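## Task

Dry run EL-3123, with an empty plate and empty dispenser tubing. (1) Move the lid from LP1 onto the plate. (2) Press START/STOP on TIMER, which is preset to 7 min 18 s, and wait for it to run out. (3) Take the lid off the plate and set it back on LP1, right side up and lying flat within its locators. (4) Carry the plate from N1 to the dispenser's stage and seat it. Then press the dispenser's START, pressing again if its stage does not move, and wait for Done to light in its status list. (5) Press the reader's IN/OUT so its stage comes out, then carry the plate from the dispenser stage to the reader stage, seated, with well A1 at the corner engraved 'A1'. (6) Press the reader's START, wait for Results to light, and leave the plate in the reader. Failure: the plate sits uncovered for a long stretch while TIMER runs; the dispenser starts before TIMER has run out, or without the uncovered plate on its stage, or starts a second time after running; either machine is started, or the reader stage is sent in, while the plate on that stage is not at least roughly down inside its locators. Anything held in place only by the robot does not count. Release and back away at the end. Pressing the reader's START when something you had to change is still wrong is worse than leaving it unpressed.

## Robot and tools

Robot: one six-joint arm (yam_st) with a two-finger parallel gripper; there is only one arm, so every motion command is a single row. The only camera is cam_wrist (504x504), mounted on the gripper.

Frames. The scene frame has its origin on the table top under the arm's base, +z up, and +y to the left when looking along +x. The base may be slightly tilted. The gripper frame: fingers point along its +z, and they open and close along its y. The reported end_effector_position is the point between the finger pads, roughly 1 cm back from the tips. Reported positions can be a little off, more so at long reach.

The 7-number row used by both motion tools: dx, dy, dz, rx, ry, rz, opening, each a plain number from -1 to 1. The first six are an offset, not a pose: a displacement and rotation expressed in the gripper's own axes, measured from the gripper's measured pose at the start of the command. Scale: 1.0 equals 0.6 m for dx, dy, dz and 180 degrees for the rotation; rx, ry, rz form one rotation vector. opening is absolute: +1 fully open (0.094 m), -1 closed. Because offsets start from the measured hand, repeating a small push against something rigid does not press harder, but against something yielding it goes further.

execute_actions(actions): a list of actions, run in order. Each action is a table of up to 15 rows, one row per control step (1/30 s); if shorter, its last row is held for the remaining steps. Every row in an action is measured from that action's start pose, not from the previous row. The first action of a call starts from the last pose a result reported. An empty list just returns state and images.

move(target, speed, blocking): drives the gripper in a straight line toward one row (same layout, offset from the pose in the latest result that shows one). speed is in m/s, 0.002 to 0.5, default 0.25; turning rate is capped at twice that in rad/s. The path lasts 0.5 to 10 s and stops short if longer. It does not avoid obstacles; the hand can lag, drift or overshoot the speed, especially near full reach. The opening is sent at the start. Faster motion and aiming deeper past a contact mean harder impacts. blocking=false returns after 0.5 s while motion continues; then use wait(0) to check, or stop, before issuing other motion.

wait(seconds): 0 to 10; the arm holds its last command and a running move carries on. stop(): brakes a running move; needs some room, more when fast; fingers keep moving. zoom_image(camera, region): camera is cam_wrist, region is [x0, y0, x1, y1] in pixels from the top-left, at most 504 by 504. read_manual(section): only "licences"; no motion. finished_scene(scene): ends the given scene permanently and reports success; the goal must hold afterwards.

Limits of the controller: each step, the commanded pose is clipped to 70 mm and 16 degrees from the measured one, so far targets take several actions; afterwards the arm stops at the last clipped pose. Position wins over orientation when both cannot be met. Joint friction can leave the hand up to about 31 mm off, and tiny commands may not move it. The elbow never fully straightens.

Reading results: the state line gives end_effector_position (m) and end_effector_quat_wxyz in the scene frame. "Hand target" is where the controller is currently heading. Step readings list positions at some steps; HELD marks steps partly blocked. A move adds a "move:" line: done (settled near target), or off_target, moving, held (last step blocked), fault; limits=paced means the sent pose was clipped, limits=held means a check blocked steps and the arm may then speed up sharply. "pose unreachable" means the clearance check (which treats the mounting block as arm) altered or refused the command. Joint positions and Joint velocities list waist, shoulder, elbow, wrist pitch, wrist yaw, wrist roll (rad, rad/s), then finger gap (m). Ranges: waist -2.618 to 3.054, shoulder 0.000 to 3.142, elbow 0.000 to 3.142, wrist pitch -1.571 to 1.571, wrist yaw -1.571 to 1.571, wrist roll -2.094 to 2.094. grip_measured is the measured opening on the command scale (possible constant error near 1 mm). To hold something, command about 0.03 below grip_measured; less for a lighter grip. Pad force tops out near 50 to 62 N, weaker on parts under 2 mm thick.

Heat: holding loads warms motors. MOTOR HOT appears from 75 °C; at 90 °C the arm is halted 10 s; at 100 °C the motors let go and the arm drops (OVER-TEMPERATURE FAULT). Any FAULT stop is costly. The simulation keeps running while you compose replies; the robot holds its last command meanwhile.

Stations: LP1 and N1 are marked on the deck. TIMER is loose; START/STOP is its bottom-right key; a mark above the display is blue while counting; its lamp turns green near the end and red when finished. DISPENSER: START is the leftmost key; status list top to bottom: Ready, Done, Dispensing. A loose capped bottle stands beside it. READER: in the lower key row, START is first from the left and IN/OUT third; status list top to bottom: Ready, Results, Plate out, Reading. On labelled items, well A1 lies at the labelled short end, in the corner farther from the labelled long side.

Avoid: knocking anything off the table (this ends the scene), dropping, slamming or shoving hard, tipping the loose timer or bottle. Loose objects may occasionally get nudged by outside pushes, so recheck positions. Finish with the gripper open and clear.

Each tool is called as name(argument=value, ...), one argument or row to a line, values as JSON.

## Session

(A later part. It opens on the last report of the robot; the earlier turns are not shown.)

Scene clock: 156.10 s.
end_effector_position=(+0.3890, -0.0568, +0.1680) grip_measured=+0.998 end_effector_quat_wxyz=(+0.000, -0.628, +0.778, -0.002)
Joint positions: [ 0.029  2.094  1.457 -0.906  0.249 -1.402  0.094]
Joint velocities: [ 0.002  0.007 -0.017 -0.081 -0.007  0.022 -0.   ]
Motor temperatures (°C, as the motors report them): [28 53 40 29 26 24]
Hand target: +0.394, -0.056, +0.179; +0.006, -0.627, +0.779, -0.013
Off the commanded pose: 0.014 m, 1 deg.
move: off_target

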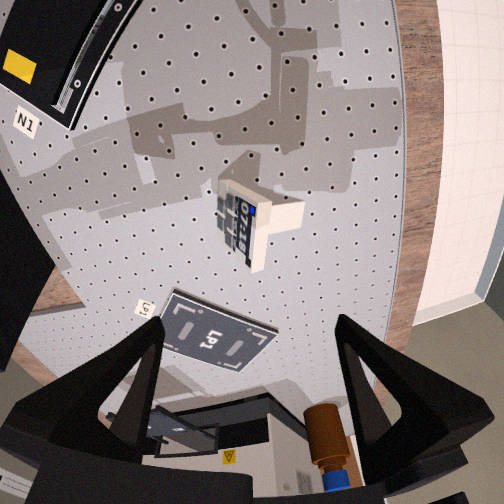

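move(
  target=[-0.325,0.29,-0.03,0,0,0.214,1],
)

wait(
  seconds=10,
)

wait(
  seconds=10,
)

wait(
  seconds=10,
)

wait(
  seconds=10,
)

wait(
  seconds=10,
)

wait(
  seconds=10,
)

wait(
  seconds=10,
)

wait(
  seconds=10,
)

wait(
  seconds=10,
)

wait(
  seconds=10,
)

Scene clock: 167.37 s.
end_effector_position=(+0.2636, +0.1636, +0.1822) grip_measured=+0.998 end_effector_quat_wxyz=(+0.004, -0.337, +0.941, -0.011)
Joint positions: [ 0.736  2.028  1.157 -0.843  0.226 -0.007  0.094]
Joint velocities: [-0.007 -0.002 -0.012  0.022  0.007 -0.037 -0.001]
Motor temperatures (°C, as the motors report them): [28 54 41 29 26 24]
Hand target: +0.261, +0.165, +0.177; -0.005, -0.335, +0.942, -0.014
Off the commanded pose: 0.008 m, 1 deg.
move: done

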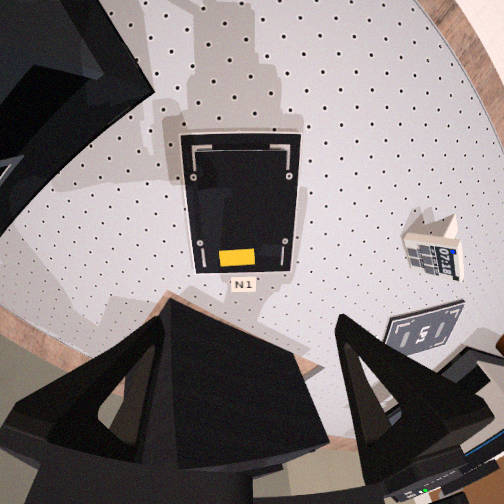

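Scene clock: 177.37 s.
end_effector_position=(+0.2636, +0.1636, +0.1822) grip_measured=+0.998 end_effector_quat_wxyz=(+0.004, -0.336, +0.942, -0.011)
Joint positions: [ 0.736  2.028  1.157 -0.843  0.226 -0.004  0.094]
Joint velocities: [-0.007 -0.002 -0.007 -0.051 -0.066  0.007  0.001]
Motor temperatures (°C, as the motors report them): [28 52 41 29 26 24]
Hand target: +0.261, +0.165, +0.177; -0.005, -0.335, +0.942, -0.014
Off the commanded pose: 0.008 m, 1 deg.
wait: 10.00 s; at rest by 0.17 s

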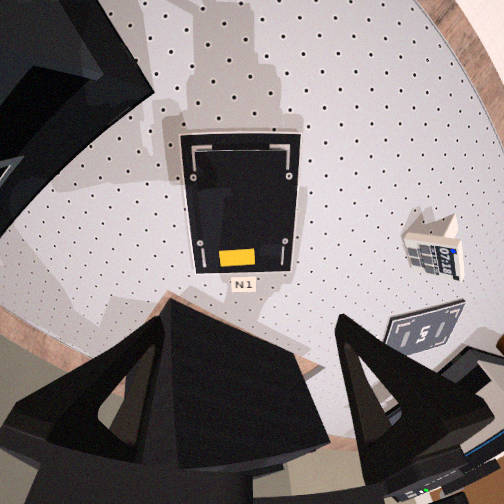

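Scene clock: 187.37 s.
end_effector_position=(+0.2636, +0.1636, +0.1822) grip_measured=+0.998 end_effector_quat_wxyz=(+0.004, -0.336, +0.942, -0.011)
Joint positions: [ 0.736  2.028  1.157 -0.843  0.226 -0.004  0.094]
Joint velocities: [-0.007  0.002  0.002  0.037  0.022 -0.037 -0.001]
Motor temperatures (°C, as the motors report them): [28 50 42 29 26 24]
Hand target: +0.261, +0.165, +0.177; -0.005, -0.335, +0.942, -0.014
Off the commanded pose: 0.008 m, 1 deg.
wait: 10.00 s; at rest by 0.17 s

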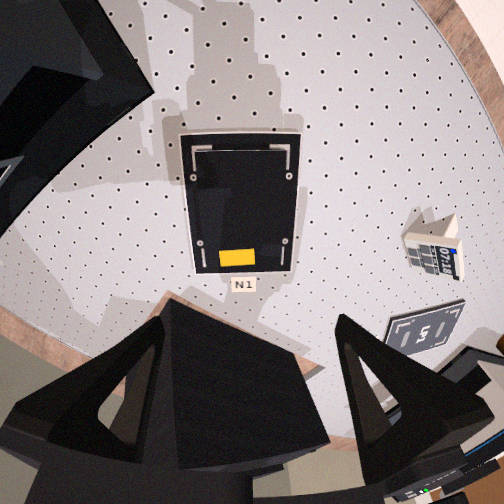

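Scene clock: 197.37 s.
end_effector_position=(+0.2636, +0.1636, +0.1822) grip_measured=+0.998 end_effector_quat_wxyz=(+0.004, -0.336, +0.942, -0.011)
Joint positions: [ 0.736  2.028  1.157 -0.843  0.226 -0.004  0.094]
Joint velocities: [-0.007  0.007 -0.007  0.066 -0.037 -0.007  0.   ]
Motor temperatures (°C, as the motors report them): [28 49 42 28 26 24]
Hand target: +0.261, +0.165, +0.177; -0.005, -0.335, +0.942, -0.014
Off the commanded pose: 0.008 m, 1 deg.
wait: 10.00 s; at rest by 0.17 s

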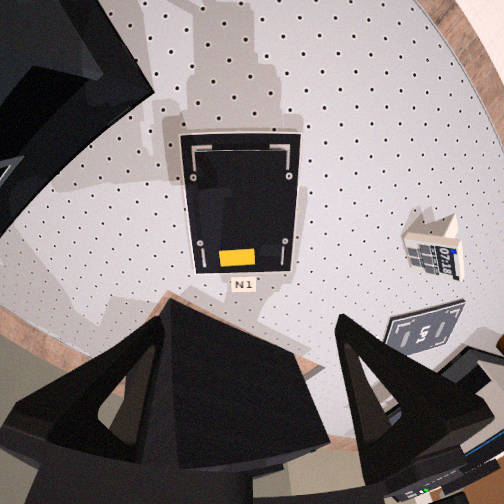

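Scene clock: 207.37 s.
end_effector_position=(+0.2636, +0.1636, +0.1822) grip_measured=+0.998 end_effector_quat_wxyz=(+0.004, -0.336, +0.942, -0.011)
Joint positions: [ 0.736  2.028  1.157 -0.843  0.226 -0.004  0.094]
Joint velocities: [-0.012  0.012  0.002  0.037 -0.081  0.007 -0.002]
Motor temperatures (°C, as the motors report them): [28 48 42 28 26 24]
Hand target: +0.261, +0.165, +0.177; -0.005, -0.335, +0.942, -0.014
Off the commanded pose: 0.008 m, 1 deg.
wait: 10.00 s; at rest by 0.17 s

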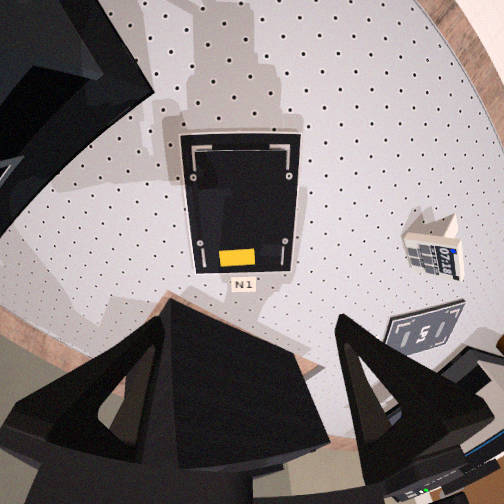

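Scene clock: 217.37 s.
end_effector_position=(+0.2636, +0.1636, +0.1822) grip_measured=+0.998 end_effector_quat_wxyz=(+0.004, -0.336, +0.942, -0.011)
Joint positions: [ 0.736  2.028  1.157 -0.843  0.226 -0.004  0.094]
Joint velocities: [-0.002 -0.012  0.017 -0.007 -0.051 -0.007  0.001]
Motor temperatures (°C, as the motors report them): [28 47 42 28 26 24]
Hand target: +0.261, +0.165, +0.177; -0.005, -0.335, +0.942, -0.014
Off the commanded pose: 0.008 m, 1 deg.
wait: 10.00 s; at rest by 0.17 s

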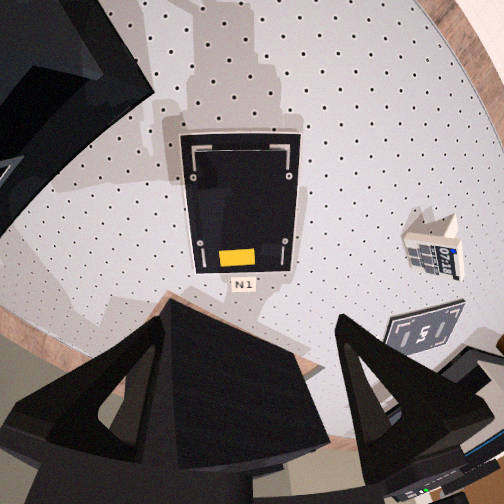

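Scene clock: 227.37 s.
end_effector_position=(+0.2636, +0.1636, +0.1822) grip_measured=+0.998 end_effector_quat_wxyz=(+0.004, -0.336, +0.942, -0.011)
Joint positions: [ 0.736  2.028  1.157 -0.843  0.226 -0.004  0.094]
Joint velocities: [-0.007 -0.002  0.002 -0.051 -0.007  0.007  0.   ]
Motor temperatures (°C, as the motors report them): [28 47 42 28 26 24]
Hand target: +0.261, +0.165, +0.177; -0.005, -0.335, +0.942, -0.014
Off the commanded pose: 0.008 m, 1 deg.
wait: 10.00 s; at rest by 0.17 s

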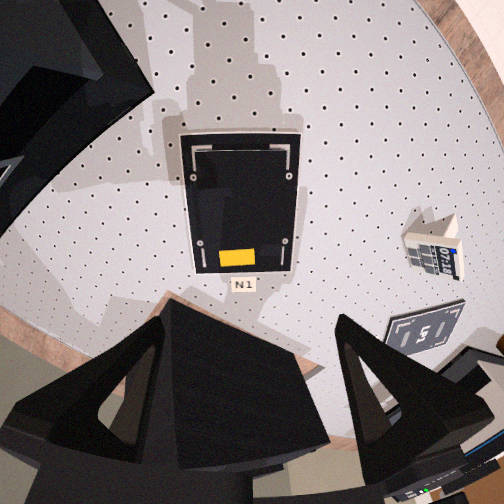

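Scene clock: 237.37 s.
end_effector_position=(+0.2636, +0.1636, +0.1822) grip_measured=+0.998 end_effector_quat_wxyz=(+0.004, -0.336, +0.942, -0.011)
Joint positions: [ 0.736  2.028  1.157 -0.843  0.226 -0.004  0.094]
Joint velocities: [ 0.012 -0.002  0.002  0.022 -0.022  0.037 -0.001]
Motor temperatures (°C, as the motors report them): [28 46 42 28 26 24]
Hand target: +0.261, +0.165, +0.177; -0.005, -0.335, +0.942, -0.014
Off the commanded pose: 0.008 m, 1 deg.
wait: 10.00 s; at rest by 0.17 s

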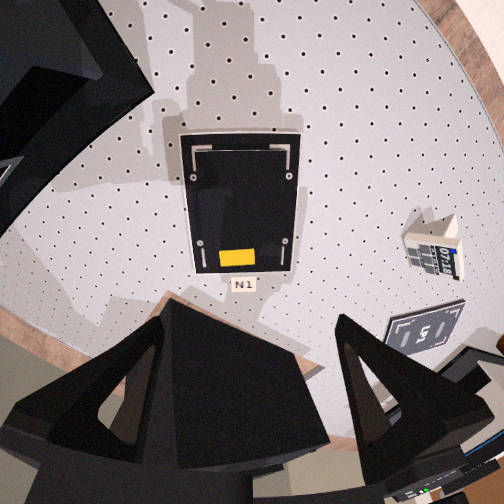

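Scene clock: 247.37 s.
end_effector_position=(+0.2636, +0.1636, +0.1822) grip_measured=+0.998 end_effector_quat_wxyz=(+0.004, -0.336, +0.942, -0.011)
Joint positions: [ 0.736  2.028  1.157 -0.843  0.226 -0.004  0.094]
Joint velocities: [-0.012 -0.002  0.012  0.066 -0.007 -0.066 -0.001]
Motor temperatures (°C, as the motors report them): [28 46 42 28 26 24]
Hand target: +0.261, +0.165, +0.177; -0.005, -0.335, +0.942, -0.014
Off the commanded pose: 0.008 m, 1 deg.
wait: 10.00 s; at rest by 0.17 s

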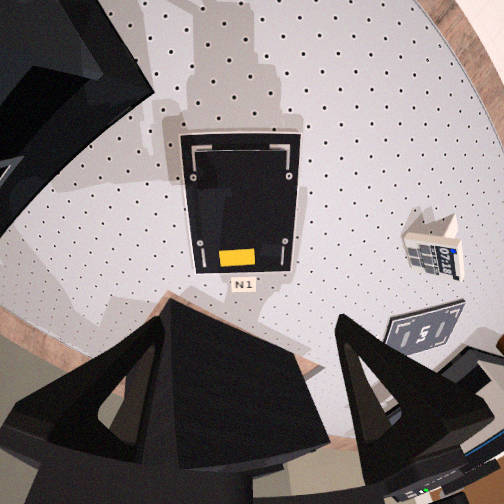

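Scene clock: 257.37 s.
end_effector_position=(+0.2636, +0.1636, +0.1822) grip_measured=+0.998 end_effector_quat_wxyz=(+0.004, -0.336, +0.942, -0.011)
Joint positions: [ 0.736  2.028  1.157 -0.843  0.226 -0.004  0.094]
Joint velocities: [ 0.002 -0.012  0.002 -0.066  0.095  0.007  0.   ]
Motor temperatures (°C, as the motors report them): [28 45 42 28 26 24]
Hand target: +0.261, +0.165, +0.177; -0.005, -0.335, +0.942, -0.014
Off the commanded pose: 0.008 m, 1 deg.
wait: 10.00 s; at rest by 0.17 s

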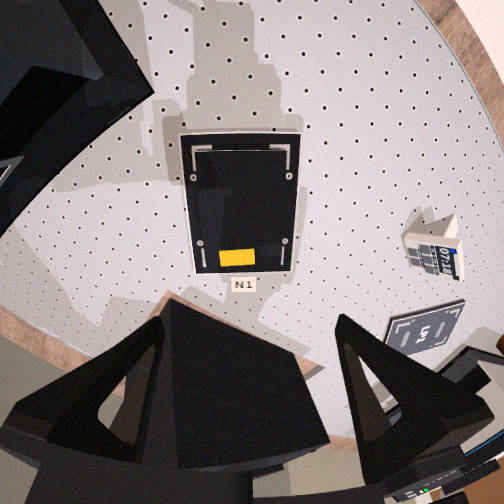

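Scene clock: 267.37 s.
end_effector_position=(+0.2636, +0.1636, +0.1822) grip_measured=+0.998 end_effector_quat_wxyz=(+0.004, -0.336, +0.942, -0.011)
Joint positions: [ 0.736  2.028  1.157 -0.843  0.226 -0.004  0.094]
Joint velocities: [-0.002  0.002  0.017 -0.007 -0.066  0.022 -0.   ]
Motor temperatures (°C, as the motors report them): [28 45 42 28 26 24]
Hand target: +0.261, +0.165, +0.177; -0.005, -0.335, +0.942, -0.014
Off the commanded pose: 0.008 m, 1 deg.
wait: 10.00 s; at rest by 0.17 s

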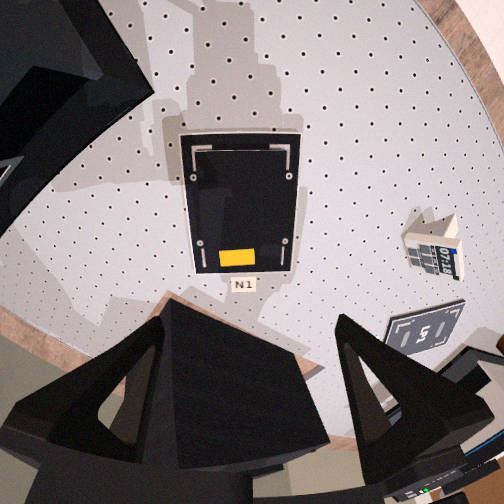

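Timer started at about 150 s, so it should end near 588 s. Continuing to wait.

wait(
  seconds=10,
)

wait(
  seconds=10,
)

wait(
  seconds=10,
)

wait(
  seconds=10,
)

wait(
  seconds=10,
)

wait(
  seconds=10,
)

wait(
  seconds=10,
)

wait(
  seconds=10,
)

wait(
  seconds=10,
)

wait(
  seconds=10,
)

Scene clock: 287.30 s.
end_effector_position=(+0.2636, +0.1636, +0.1822) grip_measured=+0.998 end_effector_quat_wxyz=(+0.004, -0.336, +0.942, -0.011)
Joint positions: [ 0.736  2.028  1.157 -0.843  0.226 -0.004  0.094]
Joint velocities: [ 0.002 -0.012  0.012 -0.051 -0.051 -0.022 -0.   ]
Motor temperatures (°C, as the motors report them): [28 45 42 28 26 24]
Hand target: +0.261, +0.165, +0.177; -0.005, -0.335, +0.942, -0.014
Off the commanded pose: 0.008 m, 1 deg.
wait: 10.00 s; at rest from the start

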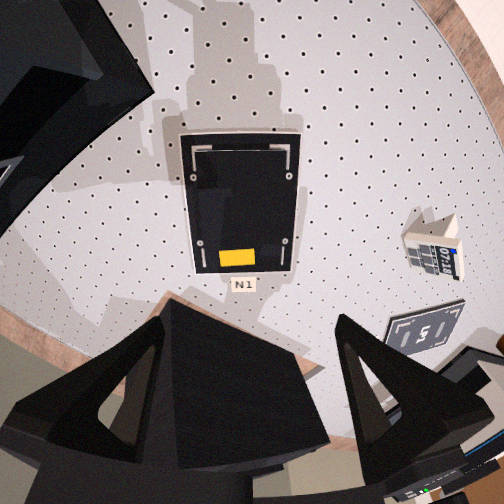

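Scene clock: 297.30 s.
end_effector_position=(+0.2636, +0.1636, +0.1822) grip_measured=+0.998 end_effector_quat_wxyz=(+0.004, -0.336, +0.942, -0.011)
Joint positions: [ 0.736  2.028  1.157 -0.843  0.226 -0.004  0.094]
Joint velocities: [ 0.012  0.002 -0.012 -0.007  0.022 -0.007  0.   ]
Motor temperatures (°C, as the motors report them): [28 45 42 28 26 24]
Hand target: +0.261, +0.165, +0.177; -0.005, -0.335, +0.942, -0.014
Off the commanded pose: 0.008 m, 1 deg.
wait: 10.00 s; at rest by 0.17 s

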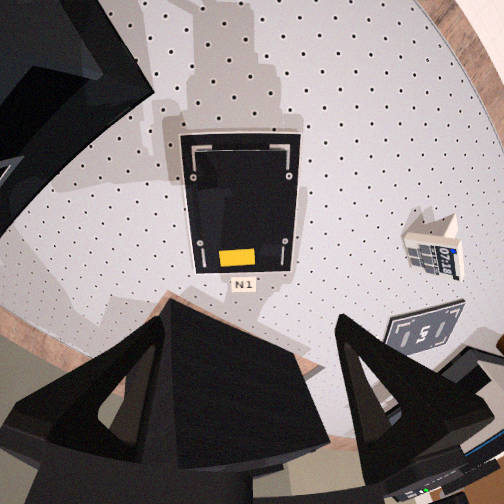

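Scene clock: 307.30 s.
end_effector_position=(+0.2636, +0.1636, +0.1822) grip_measured=+0.998 end_effector_quat_wxyz=(+0.004, -0.336, +0.942, -0.011)
Joint positions: [ 0.736  2.028  1.157 -0.843  0.226 -0.004  0.094]
Joint velocities: [-0.012 -0.022 -0.002 -0.11   0.007 -0.081  0.001]
Motor temperatures (°C, as the motors report them): [28 44 42 28 26 24]
Hand target: +0.261, +0.165, +0.177; -0.005, -0.335, +0.942, -0.014
Off the commanded pose: 0.008 m, 1 deg.
wait: 10.00 s; at rest by 0.17 s

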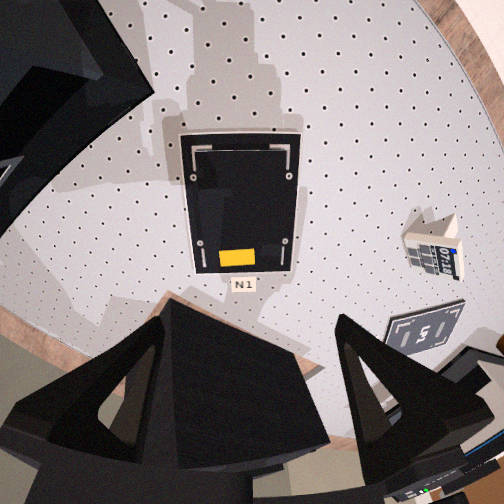

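Scene clock: 317.30 s.
end_effector_position=(+0.2636, +0.1636, +0.1822) grip_measured=+0.998 end_effector_quat_wxyz=(+0.004, -0.336, +0.942, -0.011)
Joint positions: [ 0.736  2.028  1.157 -0.843  0.226 -0.004  0.094]
Joint velocities: [-0.007 -0.017 -0.012  0.022  0.066  0.051  0.   ]
Motor temperatures (°C, as the motors report them): [28 44 42 28 26 24]
Hand target: +0.261, +0.165, +0.177; -0.005, -0.335, +0.942, -0.014
Off the commanded pose: 0.008 m, 1 deg.
wait: 10.00 s; at rest by 0.17 s

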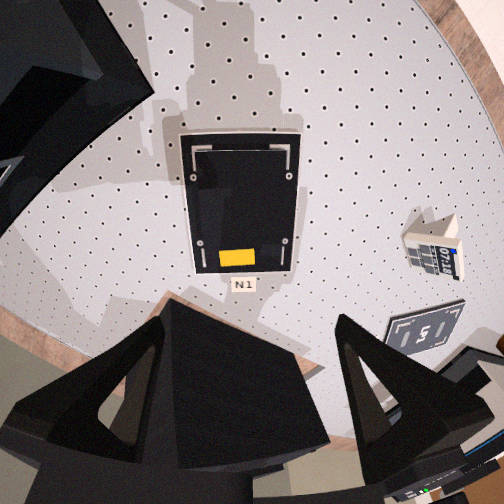

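Scene clock: 327.30 s.
end_effector_position=(+0.2636, +0.1636, +0.1822) grip_measured=+0.998 end_effector_quat_wxyz=(+0.004, -0.336, +0.942, -0.011)
Joint positions: [ 0.736  2.028  1.157 -0.843  0.226 -0.004  0.094]
Joint velocities: [-0.007 -0.012 -0.007  0.022 -0.022 -0.007  0.   ]
Motor temperatures (°C, as the motors report them): [28 44 42 28 26 24]
Hand target: +0.261, +0.165, +0.177; -0.005, -0.335, +0.942, -0.014
Off the commanded pose: 0.008 m, 1 deg.
wait: 10.00 s; at rest by 0.17 s

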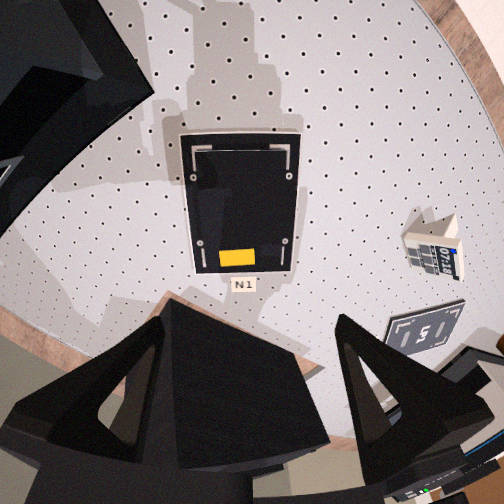

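Scene clock: 337.30 s.
end_effector_position=(+0.2636, +0.1636, +0.1822) grip_measured=+0.998 end_effector_quat_wxyz=(+0.004, -0.336, +0.942, -0.011)
Joint positions: [ 0.736  2.028  1.157 -0.843  0.226 -0.004  0.094]
Joint velocities: [ 0.002  0.002  0.007 -0.007 -0.037 -0.007 -0.001]
Motor temperatures (°C, as the motors report them): [28 44 42 28 26 24]
Hand target: +0.261, +0.165, +0.177; -0.005, -0.335, +0.942, -0.014
Off the commanded pose: 0.008 m, 1 deg.
wait: 10.00 s; at rest by 0.17 s

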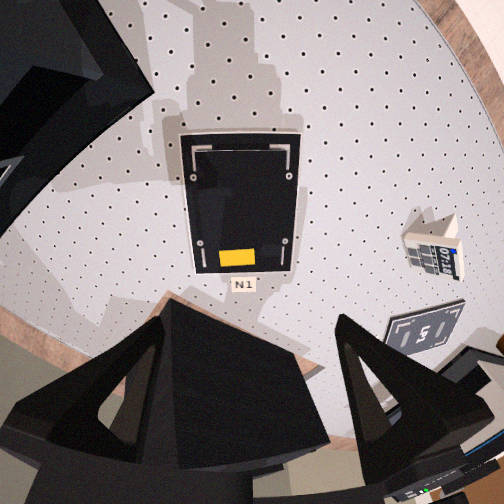

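Scene clock: 347.30 s.
end_effector_position=(+0.2636, +0.1636, +0.1822) grip_measured=+0.998 end_effector_quat_wxyz=(+0.004, -0.336, +0.942, -0.011)
Joint positions: [ 0.736  2.028  1.157 -0.843  0.226 -0.004  0.094]
Joint velocities: [ 0.002  0.002 -0.007  0.037 -0.051 -0.007 -0.   ]
Motor temperatures (°C, as the motors report them): [28 44 42 28 26 24]
Hand target: +0.261, +0.165, +0.177; -0.005, -0.335, +0.942, -0.014
Off the commanded pose: 0.008 m, 1 deg.
wait: 10.00 s; at rest by 0.17 s

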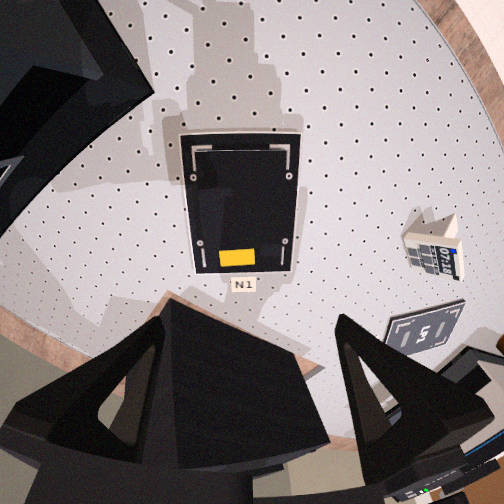

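Scene clock: 357.30 s.
end_effector_position=(+0.2636, +0.1636, +0.1822) grip_measured=+0.998 end_effector_quat_wxyz=(+0.004, -0.336, +0.942, -0.011)
Joint positions: [ 0.736  2.028  1.157 -0.843  0.226 -0.004  0.094]
Joint velocities: [-0.002 -0.007 -0.002 -0.007  0.037 -0.037 -0.   ]
Motor temperatures (°C, as the motors report them): [28 44 42 28 26 24]
Hand target: +0.261, +0.165, +0.177; -0.005, -0.335, +0.942, -0.014
Off the commanded pose: 0.008 m, 1 deg.
wait: 10.00 s; at rest by 0.17 s

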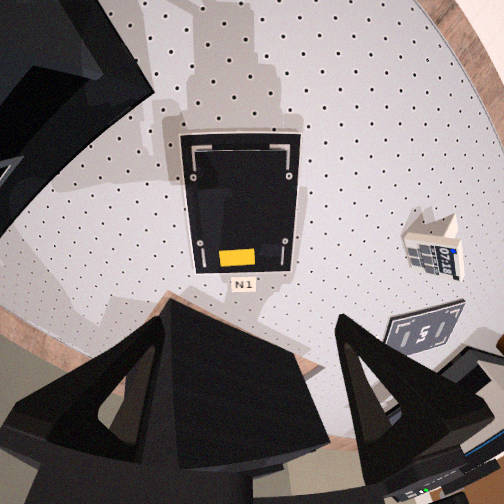

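Scene clock: 367.30 s.
end_effector_position=(+0.2636, +0.1636, +0.1822) grip_measured=+0.998 end_effector_quat_wxyz=(+0.004, -0.336, +0.942, -0.011)
Joint positions: [ 0.736  2.028  1.157 -0.843  0.226 -0.004  0.094]
Joint velocities: [-0.007 -0.002 -0.012 -0.022  0.066  0.051 -0.   ]
Motor temperatures (°C, as the motors report them): [28 44 42 28 26 24]
Hand target: +0.261, +0.165, +0.177; -0.005, -0.335, +0.942, -0.014
Off the commanded pose: 0.008 m, 1 deg.
wait: 10.00 s; at rest by 0.17 s

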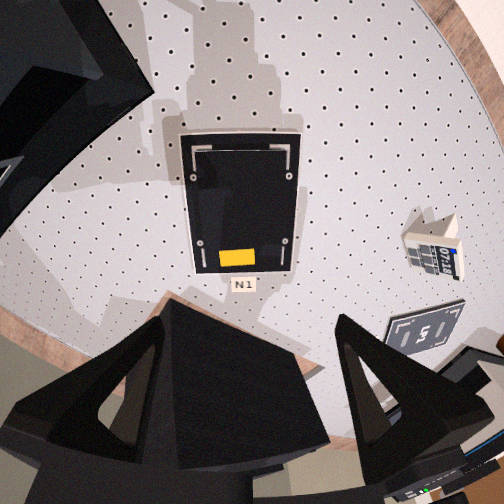

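Scene clock: 377.30 s.
end_effector_position=(+0.2636, +0.1636, +0.1822) grip_measured=+0.998 end_effector_quat_wxyz=(+0.004, -0.336, +0.942, -0.011)
Joint positions: [ 0.736  2.028  1.157 -0.843  0.226 -0.004  0.094]
Joint velocities: [ 0.007 -0.002  0.002  0.022 -0.007 -0.066 -0.   ]
Motor temperatures (°C, as the motors report them): [28 44 42 28 26 24]
Hand target: +0.261, +0.165, +0.177; -0.005, -0.335, +0.942, -0.014
Off the commanded pose: 0.008 m, 1 deg.
wait: 10.00 s; at rest by 0.17 s

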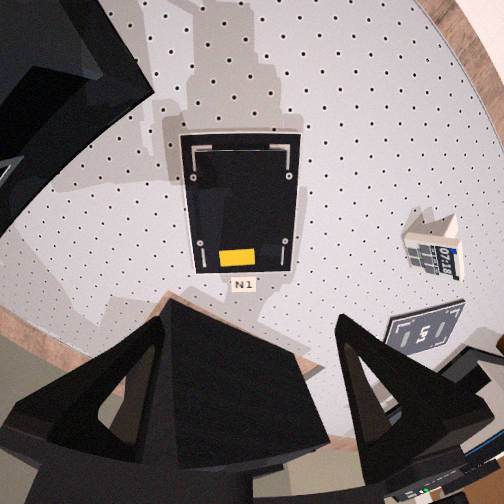

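wait(
  seconds=10,
)

wait(
  seconds=10,
)

wait(
  seconds=10,
)

wait(
  seconds=10,
)

wait(
  seconds=10,
)

wait(
  seconds=10,
)

wait(
  seconds=10,
)

wait(
  seconds=10,
)

wait(
  seconds=10,
)

wait(
  seconds=10,
)

Scene clock: 395.00 s.
end_effector_position=(+0.2636, +0.1636, +0.1822) grip_measured=+0.998 end_effector_quat_wxyz=(+0.004, -0.336, +0.942, -0.011)
Joint positions: [ 0.736  2.028  1.157 -0.843  0.226 -0.004  0.094]
Joint velocities: [ 0.017  0.002  0.002  0.022 -0.022  0.051 -0.001]
Motor temperatures (°C, as the motors report them): [28 44 42 28 26 24]
Hand target: +0.261, +0.165, +0.177; -0.005, -0.335, +0.942, -0.014
Off the commanded pose: 0.008 m, 1 deg.
wait: 10.00 s; at rest from the start

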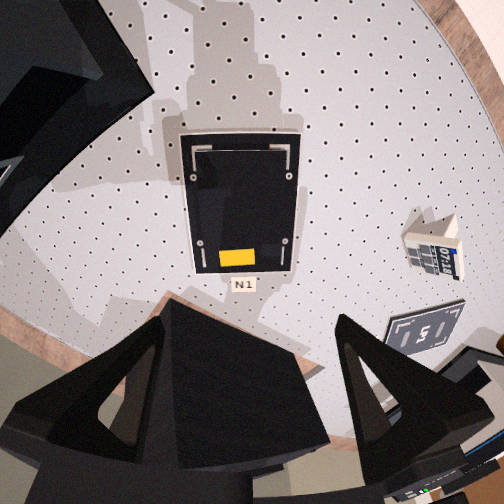

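Scene clock: 405.00 s.
end_effector_position=(+0.2636, +0.1636, +0.1822) grip_measured=+0.998 end_effector_quat_wxyz=(+0.004, -0.336, +0.942, -0.011)
Joint positions: [ 0.736  2.028  1.157 -0.843  0.226 -0.004  0.094]
Joint velocities: [-0.002  0.007  0.002 -0.022 -0.007  0.037  0.   ]
Motor temperatures (°C, as the motors report them): [28 44 42 27 26 24]
Hand target: +0.261, +0.165, +0.177; -0.005, -0.335, +0.942, -0.014
Off the commanded pose: 0.008 m, 1 deg.
wait: 10.00 s; at rest by 0.17 s

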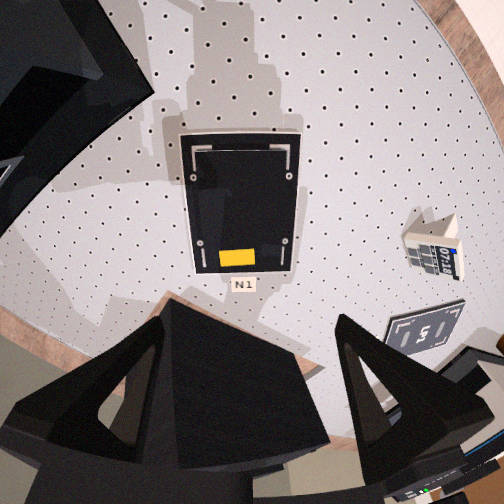

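Scene clock: 415.00 s.
end_effector_position=(+0.2636, +0.1636, +0.1822) grip_measured=+0.998 end_effector_quat_wxyz=(+0.004, -0.336, +0.942, -0.011)
Joint positions: [ 0.736  2.028  1.157 -0.843  0.226 -0.004  0.094]
Joint velocities: [ 0.017  0.017 -0.002 -0.007 -0.037  0.007  0.   ]
Motor temperatures (°C, as the motors report them): [28 44 43 27 26 24]
Hand target: +0.261, +0.165, +0.177; -0.005, -0.335, +0.942, -0.014
Off the commanded pose: 0.008 m, 1 deg.
wait: 10.00 s; at rest by 0.17 s

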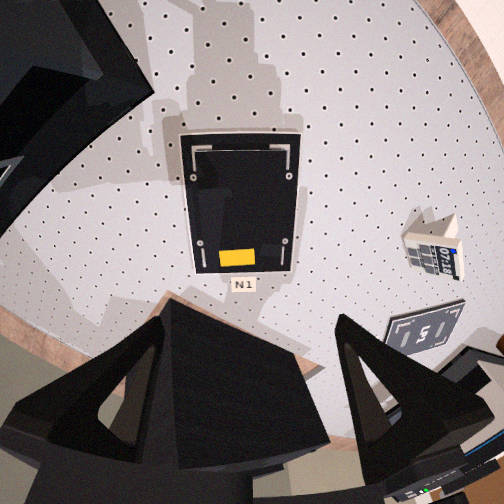

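Scene clock: 425.00 s.
end_effector_position=(+0.2636, +0.1636, +0.1822) grip_measured=+0.998 end_effector_quat_wxyz=(+0.004, -0.336, +0.942, -0.011)
Joint positions: [ 0.736  2.028  1.157 -0.843  0.226 -0.004  0.094]
Joint velocities: [ 0.012 -0.002 -0.017 -0.051  0.007 -0.051 -0.   ]
Motor temperatures (°C, as the motors report them): [28 44 43 27 26 24]
Hand target: +0.261, +0.165, +0.177; -0.005, -0.335, +0.942, -0.014
Off the commanded pose: 0.008 m, 1 deg.
wait: 10.00 s; at rest by 0.17 s

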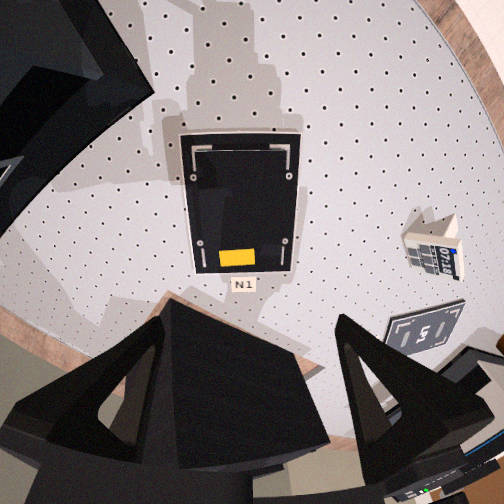

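Scene clock: 435.00 s.
end_effector_position=(+0.2636, +0.1636, +0.1822) grip_measured=+0.998 end_effector_quat_wxyz=(+0.004, -0.336, +0.942, -0.011)
Joint positions: [ 0.736  2.028  1.157 -0.843  0.226 -0.004  0.094]
Joint velocities: [-0.012  0.002  0.007 -0.037  0.007 -0.051 -0.001]
Motor temperatures (°C, as the motors report them): [28 44 43 27 26 24]
Hand target: +0.261, +0.165, +0.177; -0.005, -0.335, +0.942, -0.014
Off the commanded pose: 0.008 m, 1 deg.
wait: 10.00 s; at rest by 0.17 s

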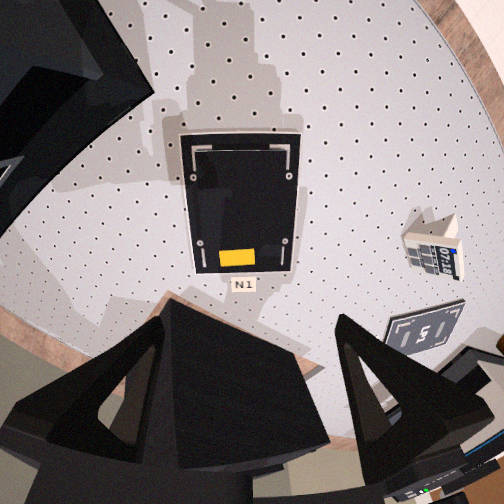

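Scene clock: 445.00 s.
end_effector_position=(+0.2636, +0.1636, +0.1822) grip_measured=+0.998 end_effector_quat_wxyz=(+0.004, -0.336, +0.942, -0.011)
Joint positions: [ 0.736  2.028  1.157 -0.843  0.226 -0.004  0.094]
Joint velocities: [ 0.002 -0.002 -0.002 -0.051 -0.051 -0.007 -0.   ]
Motor temperatures (°C, as the motors report them): [28 44 43 27 26 24]
Hand target: +0.261, +0.165, +0.177; -0.005, -0.335, +0.942, -0.014
Off the commanded pose: 0.008 m, 1 deg.
wait: 10.00 s; at rest by 0.17 s

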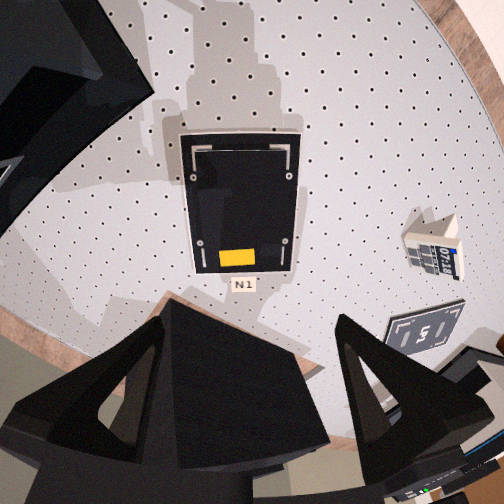

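Scene clock: 455.00 s.
end_effector_position=(+0.2636, +0.1636, +0.1822) grip_measured=+0.998 end_effector_quat_wxyz=(+0.004, -0.336, +0.942, -0.011)
Joint positions: [ 0.736  2.028  1.157 -0.843  0.226 -0.004  0.094]
Joint velocities: [-0.002 -0.007 -0.022  0.022  0.022 -0.037 -0.002]
Motor temperatures (°C, as the motors report them): [28 44 43 27 26 24]
Hand target: +0.261, +0.165, +0.177; -0.005, -0.335, +0.942, -0.014
Off the commanded pose: 0.008 m, 1 deg.
wait: 10.00 s; at rest by 0.17 s

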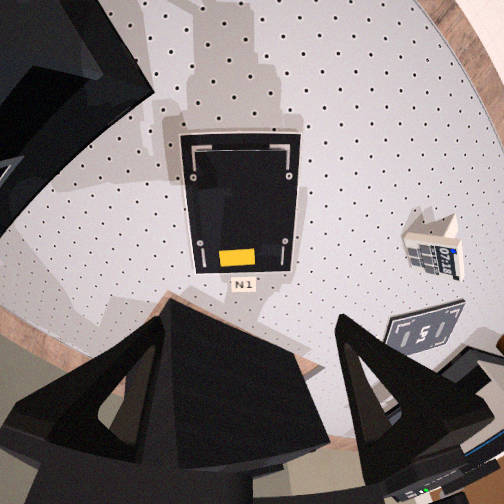

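Scene clock: 465.00 s.
end_effector_position=(+0.2636, +0.1636, +0.1822) grip_measured=+0.998 end_effector_quat_wxyz=(+0.004, -0.336, +0.942, -0.011)
Joint positions: [ 0.736  2.028  1.157 -0.843  0.226 -0.004  0.094]
Joint velocities: [ 0.002  0.022  0.002 -0.022 -0.022 -0.051 -0.001]
Motor temperatures (°C, as the motors report them): [28 44 43 27 26 24]
Hand target: +0.261, +0.165, +0.177; -0.005, -0.335, +0.942, -0.014
Off the commanded pose: 0.008 m, 1 deg.
wait: 10.00 s; at rest by 0.17 s

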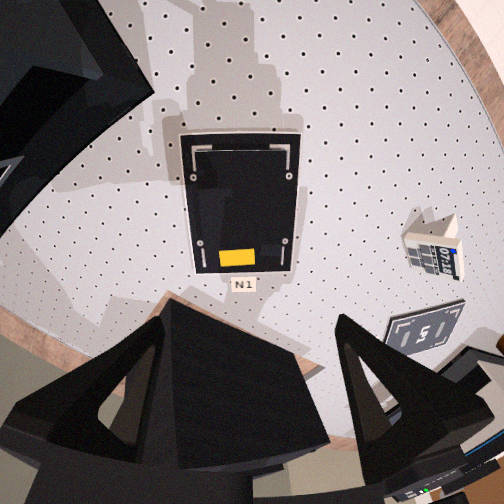

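Scene clock: 475.00 s.
end_effector_position=(+0.2636, +0.1636, +0.1822) grip_measured=+0.998 end_effector_quat_wxyz=(+0.004, -0.336, +0.942, -0.011)
Joint positions: [ 0.736  2.028  1.157 -0.843  0.226 -0.004  0.094]
Joint velocities: [-0.002 -0.002 -0.002 -0.022  0.066 -0.022 -0.   ]
Motor temperatures (°C, as the motors report them): [28 44 43 27 26 24]
Hand target: +0.261, +0.165, +0.177; -0.005, -0.335, +0.942, -0.014
Off the commanded pose: 0.008 m, 1 deg.
wait: 10.00 s; at rest by 0.17 s

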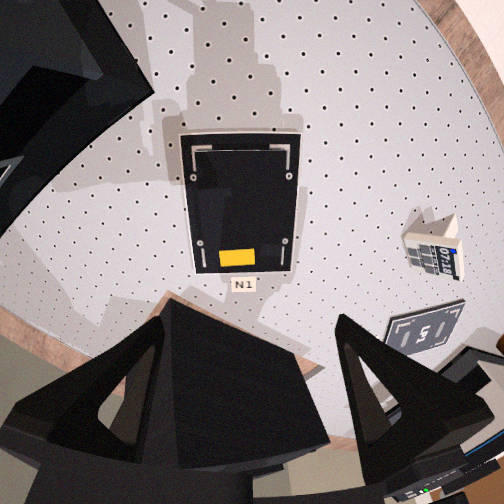

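Scene clock: 485.00 s.
end_effector_position=(+0.2636, +0.1636, +0.1822) grip_measured=+0.998 end_effector_quat_wxyz=(+0.004, -0.336, +0.942, -0.011)
Joint positions: [ 0.736  2.028  1.157 -0.843  0.226 -0.004  0.094]
Joint velocities: [ 0.012 -0.007 -0.002 -0.095 -0.066 -0.007 -0.   ]
Motor temperatures (°C, as the motors report them): [28 44 43 27 26 24]
Hand target: +0.261, +0.165, +0.177; -0.005, -0.335, +0.942, -0.014
Off the commanded pose: 0.008 m, 1 deg.
wait: 10.00 s; at rest by 0.17 s

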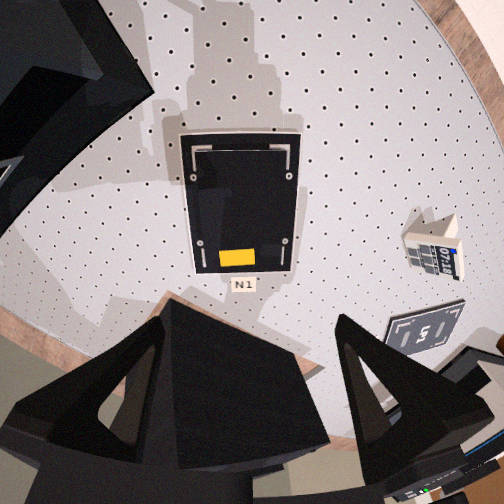

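wait(
  seconds=10,
)

wait(
  seconds=10,
)

wait(
  seconds=10,
)

wait(
  seconds=10,
)

wait(
  seconds=10,
)

wait(
  seconds=10,
)

wait(
  seconds=10,
)

wait(
  seconds=10,
)

wait(
  seconds=10,
)

wait(
  seconds=10,
)

Scene clock: 500.93 s.
end_effector_position=(+0.2636, +0.1636, +0.1822) grip_measured=+0.998 end_effector_quat_wxyz=(+0.004, -0.336, +0.942, -0.011)
Joint positions: [ 0.736  2.028  1.157 -0.843  0.226 -0.004  0.094]
Joint velocities: [-0.007 -0.012 -0.002 -0.007  0.037  0.022  0.   ]
Motor temperatures (°C, as the motors report them): [28 44 43 27 26 24]
Hand target: +0.261, +0.165, +0.177; -0.005, -0.335, +0.942, -0.014
Off the commanded pose: 0.008 m, 1 deg.
wait: 10.00 s; at rest from the start

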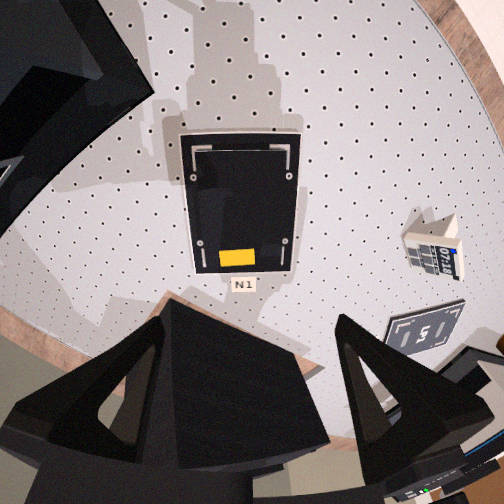

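Scene clock: 510.93 s.
end_effector_position=(+0.2636, +0.1636, +0.1822) grip_measured=+0.998 end_effector_quat_wxyz=(+0.004, -0.336, +0.942, -0.011)
Joint positions: [ 0.736  2.028  1.157 -0.843  0.226 -0.004  0.094]
Joint velocities: [-0.012  0.007  0.002 -0.022  0.037  0.037 -0.   ]
Motor temperatures (°C, as the motors report them): [28 44 43 27 26 24]
Hand target: +0.261, +0.165, +0.177; -0.005, -0.335, +0.942, -0.014
Off the commanded pose: 0.008 m, 1 deg.
wait: 10.00 s; at rest by 0.17 s

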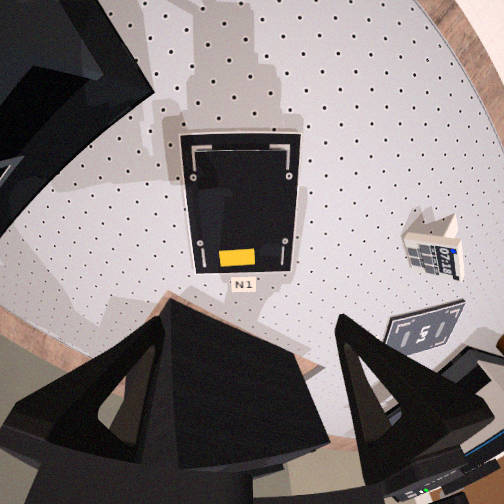

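Scene clock: 520.93 s.
end_effector_position=(+0.2636, +0.1636, +0.1822) grip_measured=+0.998 end_effector_quat_wxyz=(+0.004, -0.336, +0.942, -0.011)
Joint positions: [ 0.736  2.028  1.157 -0.843  0.226 -0.004  0.094]
Joint velocities: [ 0.007  0.002 -0.007  0.037  0.022 -0.051 -0.001]
Motor temperatures (°C, as the motors report them): [28 44 43 27 26 24]
Hand target: +0.261, +0.165, +0.177; -0.005, -0.335, +0.942, -0.014
Off the commanded pose: 0.008 m, 1 deg.
wait: 10.00 s; at rest by 0.17 s

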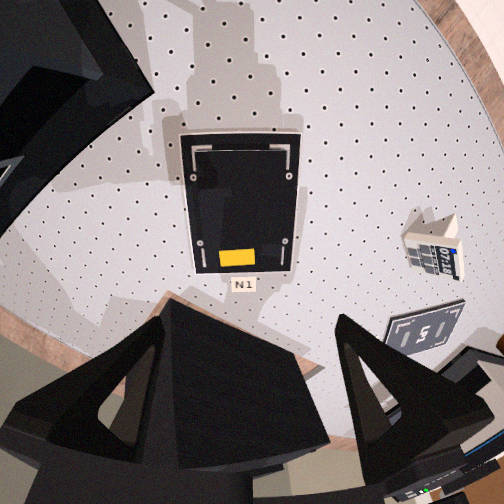

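Scene clock: 530.93 s.
end_effector_position=(+0.2636, +0.1636, +0.1822) grip_measured=+0.998 end_effector_quat_wxyz=(+0.004, -0.336, +0.942, -0.011)
Joint positions: [ 0.736  2.028  1.157 -0.843  0.226 -0.004  0.094]
Joint velocities: [ 0.002 -0.037 -0.017  0.022 -0.037 -0.022  0.   ]
Motor temperatures (°C, as the motors report them): [28 44 43 27 26 24]
Hand target: +0.261, +0.165, +0.177; -0.005, -0.335, +0.942, -0.014
Off the commanded pose: 0.008 m, 1 deg.
wait: 10.00 s; at rest by 0.17 s

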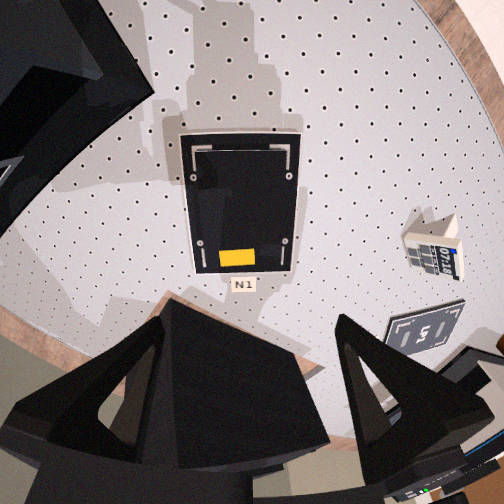

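Scene clock: 540.93 s.
end_effector_position=(+0.2636, +0.1636, +0.1822) grip_measured=+0.998 end_effector_quat_wxyz=(+0.004, -0.336, +0.942, -0.011)
Joint positions: [ 0.736  2.028  1.157 -0.843  0.226 -0.004  0.094]
Joint velocities: [-0.002 -0.012  0.007 -0.037 -0.051 -0.007  0.   ]
Motor temperatures (°C, as the motors report them): [28 44 43 27 26 24]
Hand target: +0.261, +0.165, +0.177; -0.005, -0.335, +0.942, -0.014
Off the commanded pose: 0.008 m, 1 deg.
wait: 10.00 s; at rest by 0.17 s

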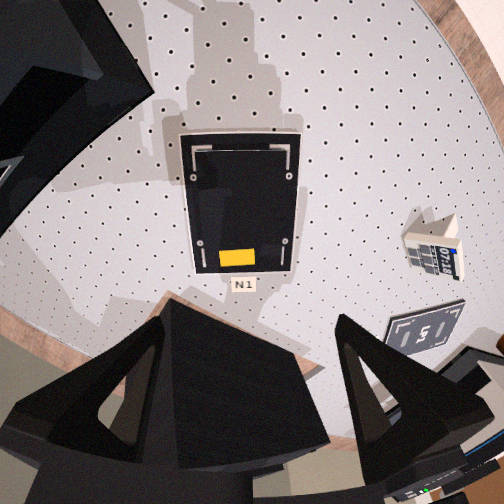

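Scene clock: 550.93 s.
end_effector_position=(+0.2636, +0.1636, +0.1822) grip_measured=+0.998 end_effector_quat_wxyz=(+0.004, -0.336, +0.942, -0.011)
Joint positions: [ 0.736  2.028  1.157 -0.843  0.226 -0.004  0.094]
Joint velocities: [-0.007 -0.012 -0.022  0.022 -0.051  0.037  0.001]
Motor temperatures (°C, as the motors report them): [28 44 43 27 26 24]
Hand target: +0.261, +0.165, +0.177; -0.005, -0.335, +0.942, -0.014
Off the commanded pose: 0.008 m, 1 deg.
wait: 10.00 s; at rest by 0.17 s

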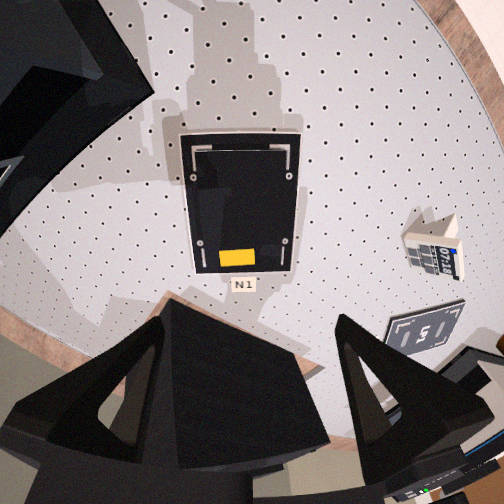

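Scene clock: 560.93 s.
end_effector_position=(+0.2636, +0.1636, +0.1822) grip_measured=+0.998 end_effector_quat_wxyz=(+0.004, -0.336, +0.942, -0.011)
Joint positions: [ 0.736  2.028  1.157 -0.843  0.226 -0.004  0.094]
Joint velocities: [-0.002  0.007 -0.007 -0.037 -0.037  0.11  -0.   ]
Motor temperatures (°C, as the motors report them): [28 44 43 27 26 24]
Hand target: +0.261, +0.165, +0.177; -0.005, -0.335, +0.942, -0.014
Off the commanded pose: 0.008 m, 1 deg.
wait: 10.00 s; at rest by 0.17 s

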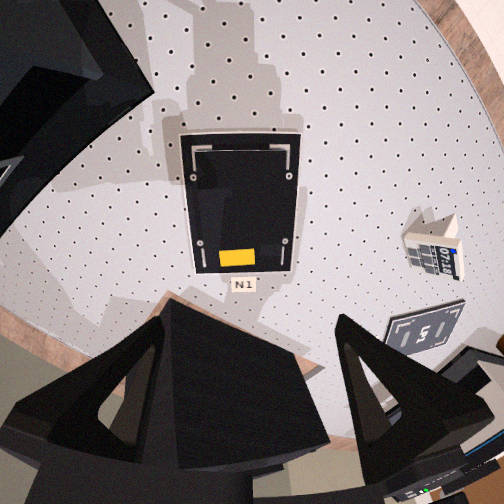

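Scene clock: 570.93 s.
end_effector_position=(+0.2636, +0.1636, +0.1822) grip_measured=+0.998 end_effector_quat_wxyz=(+0.004, -0.336, +0.942, -0.011)
Joint positions: [ 0.736  2.028  1.157 -0.843  0.226 -0.004  0.094]
Joint velocities: [ 0.002 -0.007 -0.017 -0.022  0.007 -0.081  0.001]
Motor temperatures (°C, as the motors report them): [28 44 43 27 26 24]
Hand target: +0.261, +0.165, +0.177; -0.005, -0.335, +0.942, -0.014
Off the commanded pose: 0.008 m, 1 deg.
wait: 10.00 s; at rest by 0.17 s

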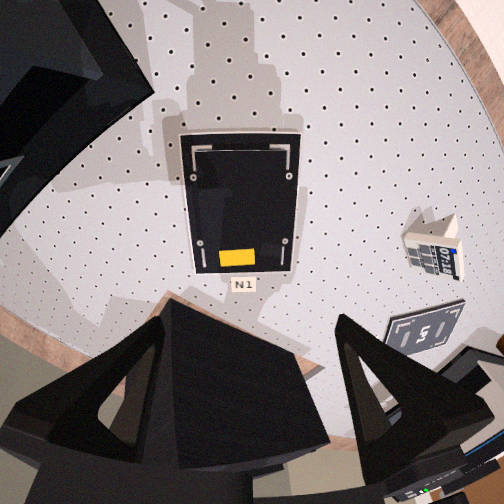

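Scene clock: 580.93 s.
end_effector_position=(+0.2636, +0.1636, +0.1822) grip_measured=+0.998 end_effector_quat_wxyz=(+0.004, -0.336, +0.942, -0.011)
Joint positions: [ 0.736  2.028  1.157 -0.843  0.226 -0.004  0.094]
Joint velocities: [ 0.007 -0.007 -0.007  0.037  0.037 -0.022 -0.   ]
Motor temperatures (°C, as the motors report them): [28 44 43 27 26 24]
Hand target: +0.261, +0.165, +0.177; -0.005, -0.335, +0.942, -0.014
Off the commanded pose: 0.008 m, 1 deg.
wait: 10.00 s; at rest by 0.17 s

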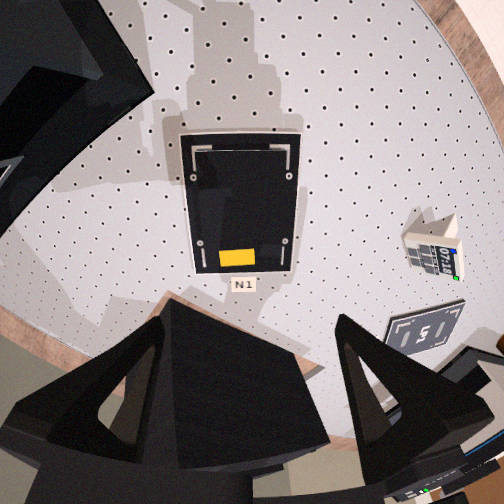

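Scene clock: 590.93 s.
end_effector_position=(+0.2636, +0.1636, +0.1822) grip_measured=+0.998 end_effector_quat_wxyz=(+0.004, -0.336, +0.942, -0.011)
Joint positions: [ 0.736  2.028  1.157 -0.843  0.226 -0.004  0.094]
Joint velocities: [ 0.022 -0.012 -0.002 -0.037 -0.066  0.022  0.   ]
Motor temperatures (°C, as the motors report them): [28 44 43 27 26 24]
Hand target: +0.261, +0.165, +0.177; -0.005, -0.335, +0.942, -0.014
Off the commanded pose: 0.008 m, 1 deg.
wait: 10.00 s; at rest by 0.17 s

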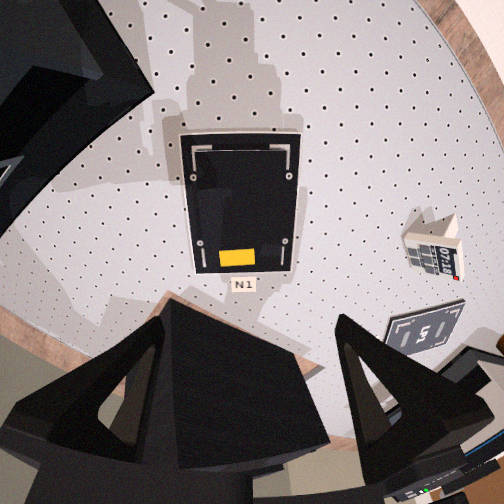

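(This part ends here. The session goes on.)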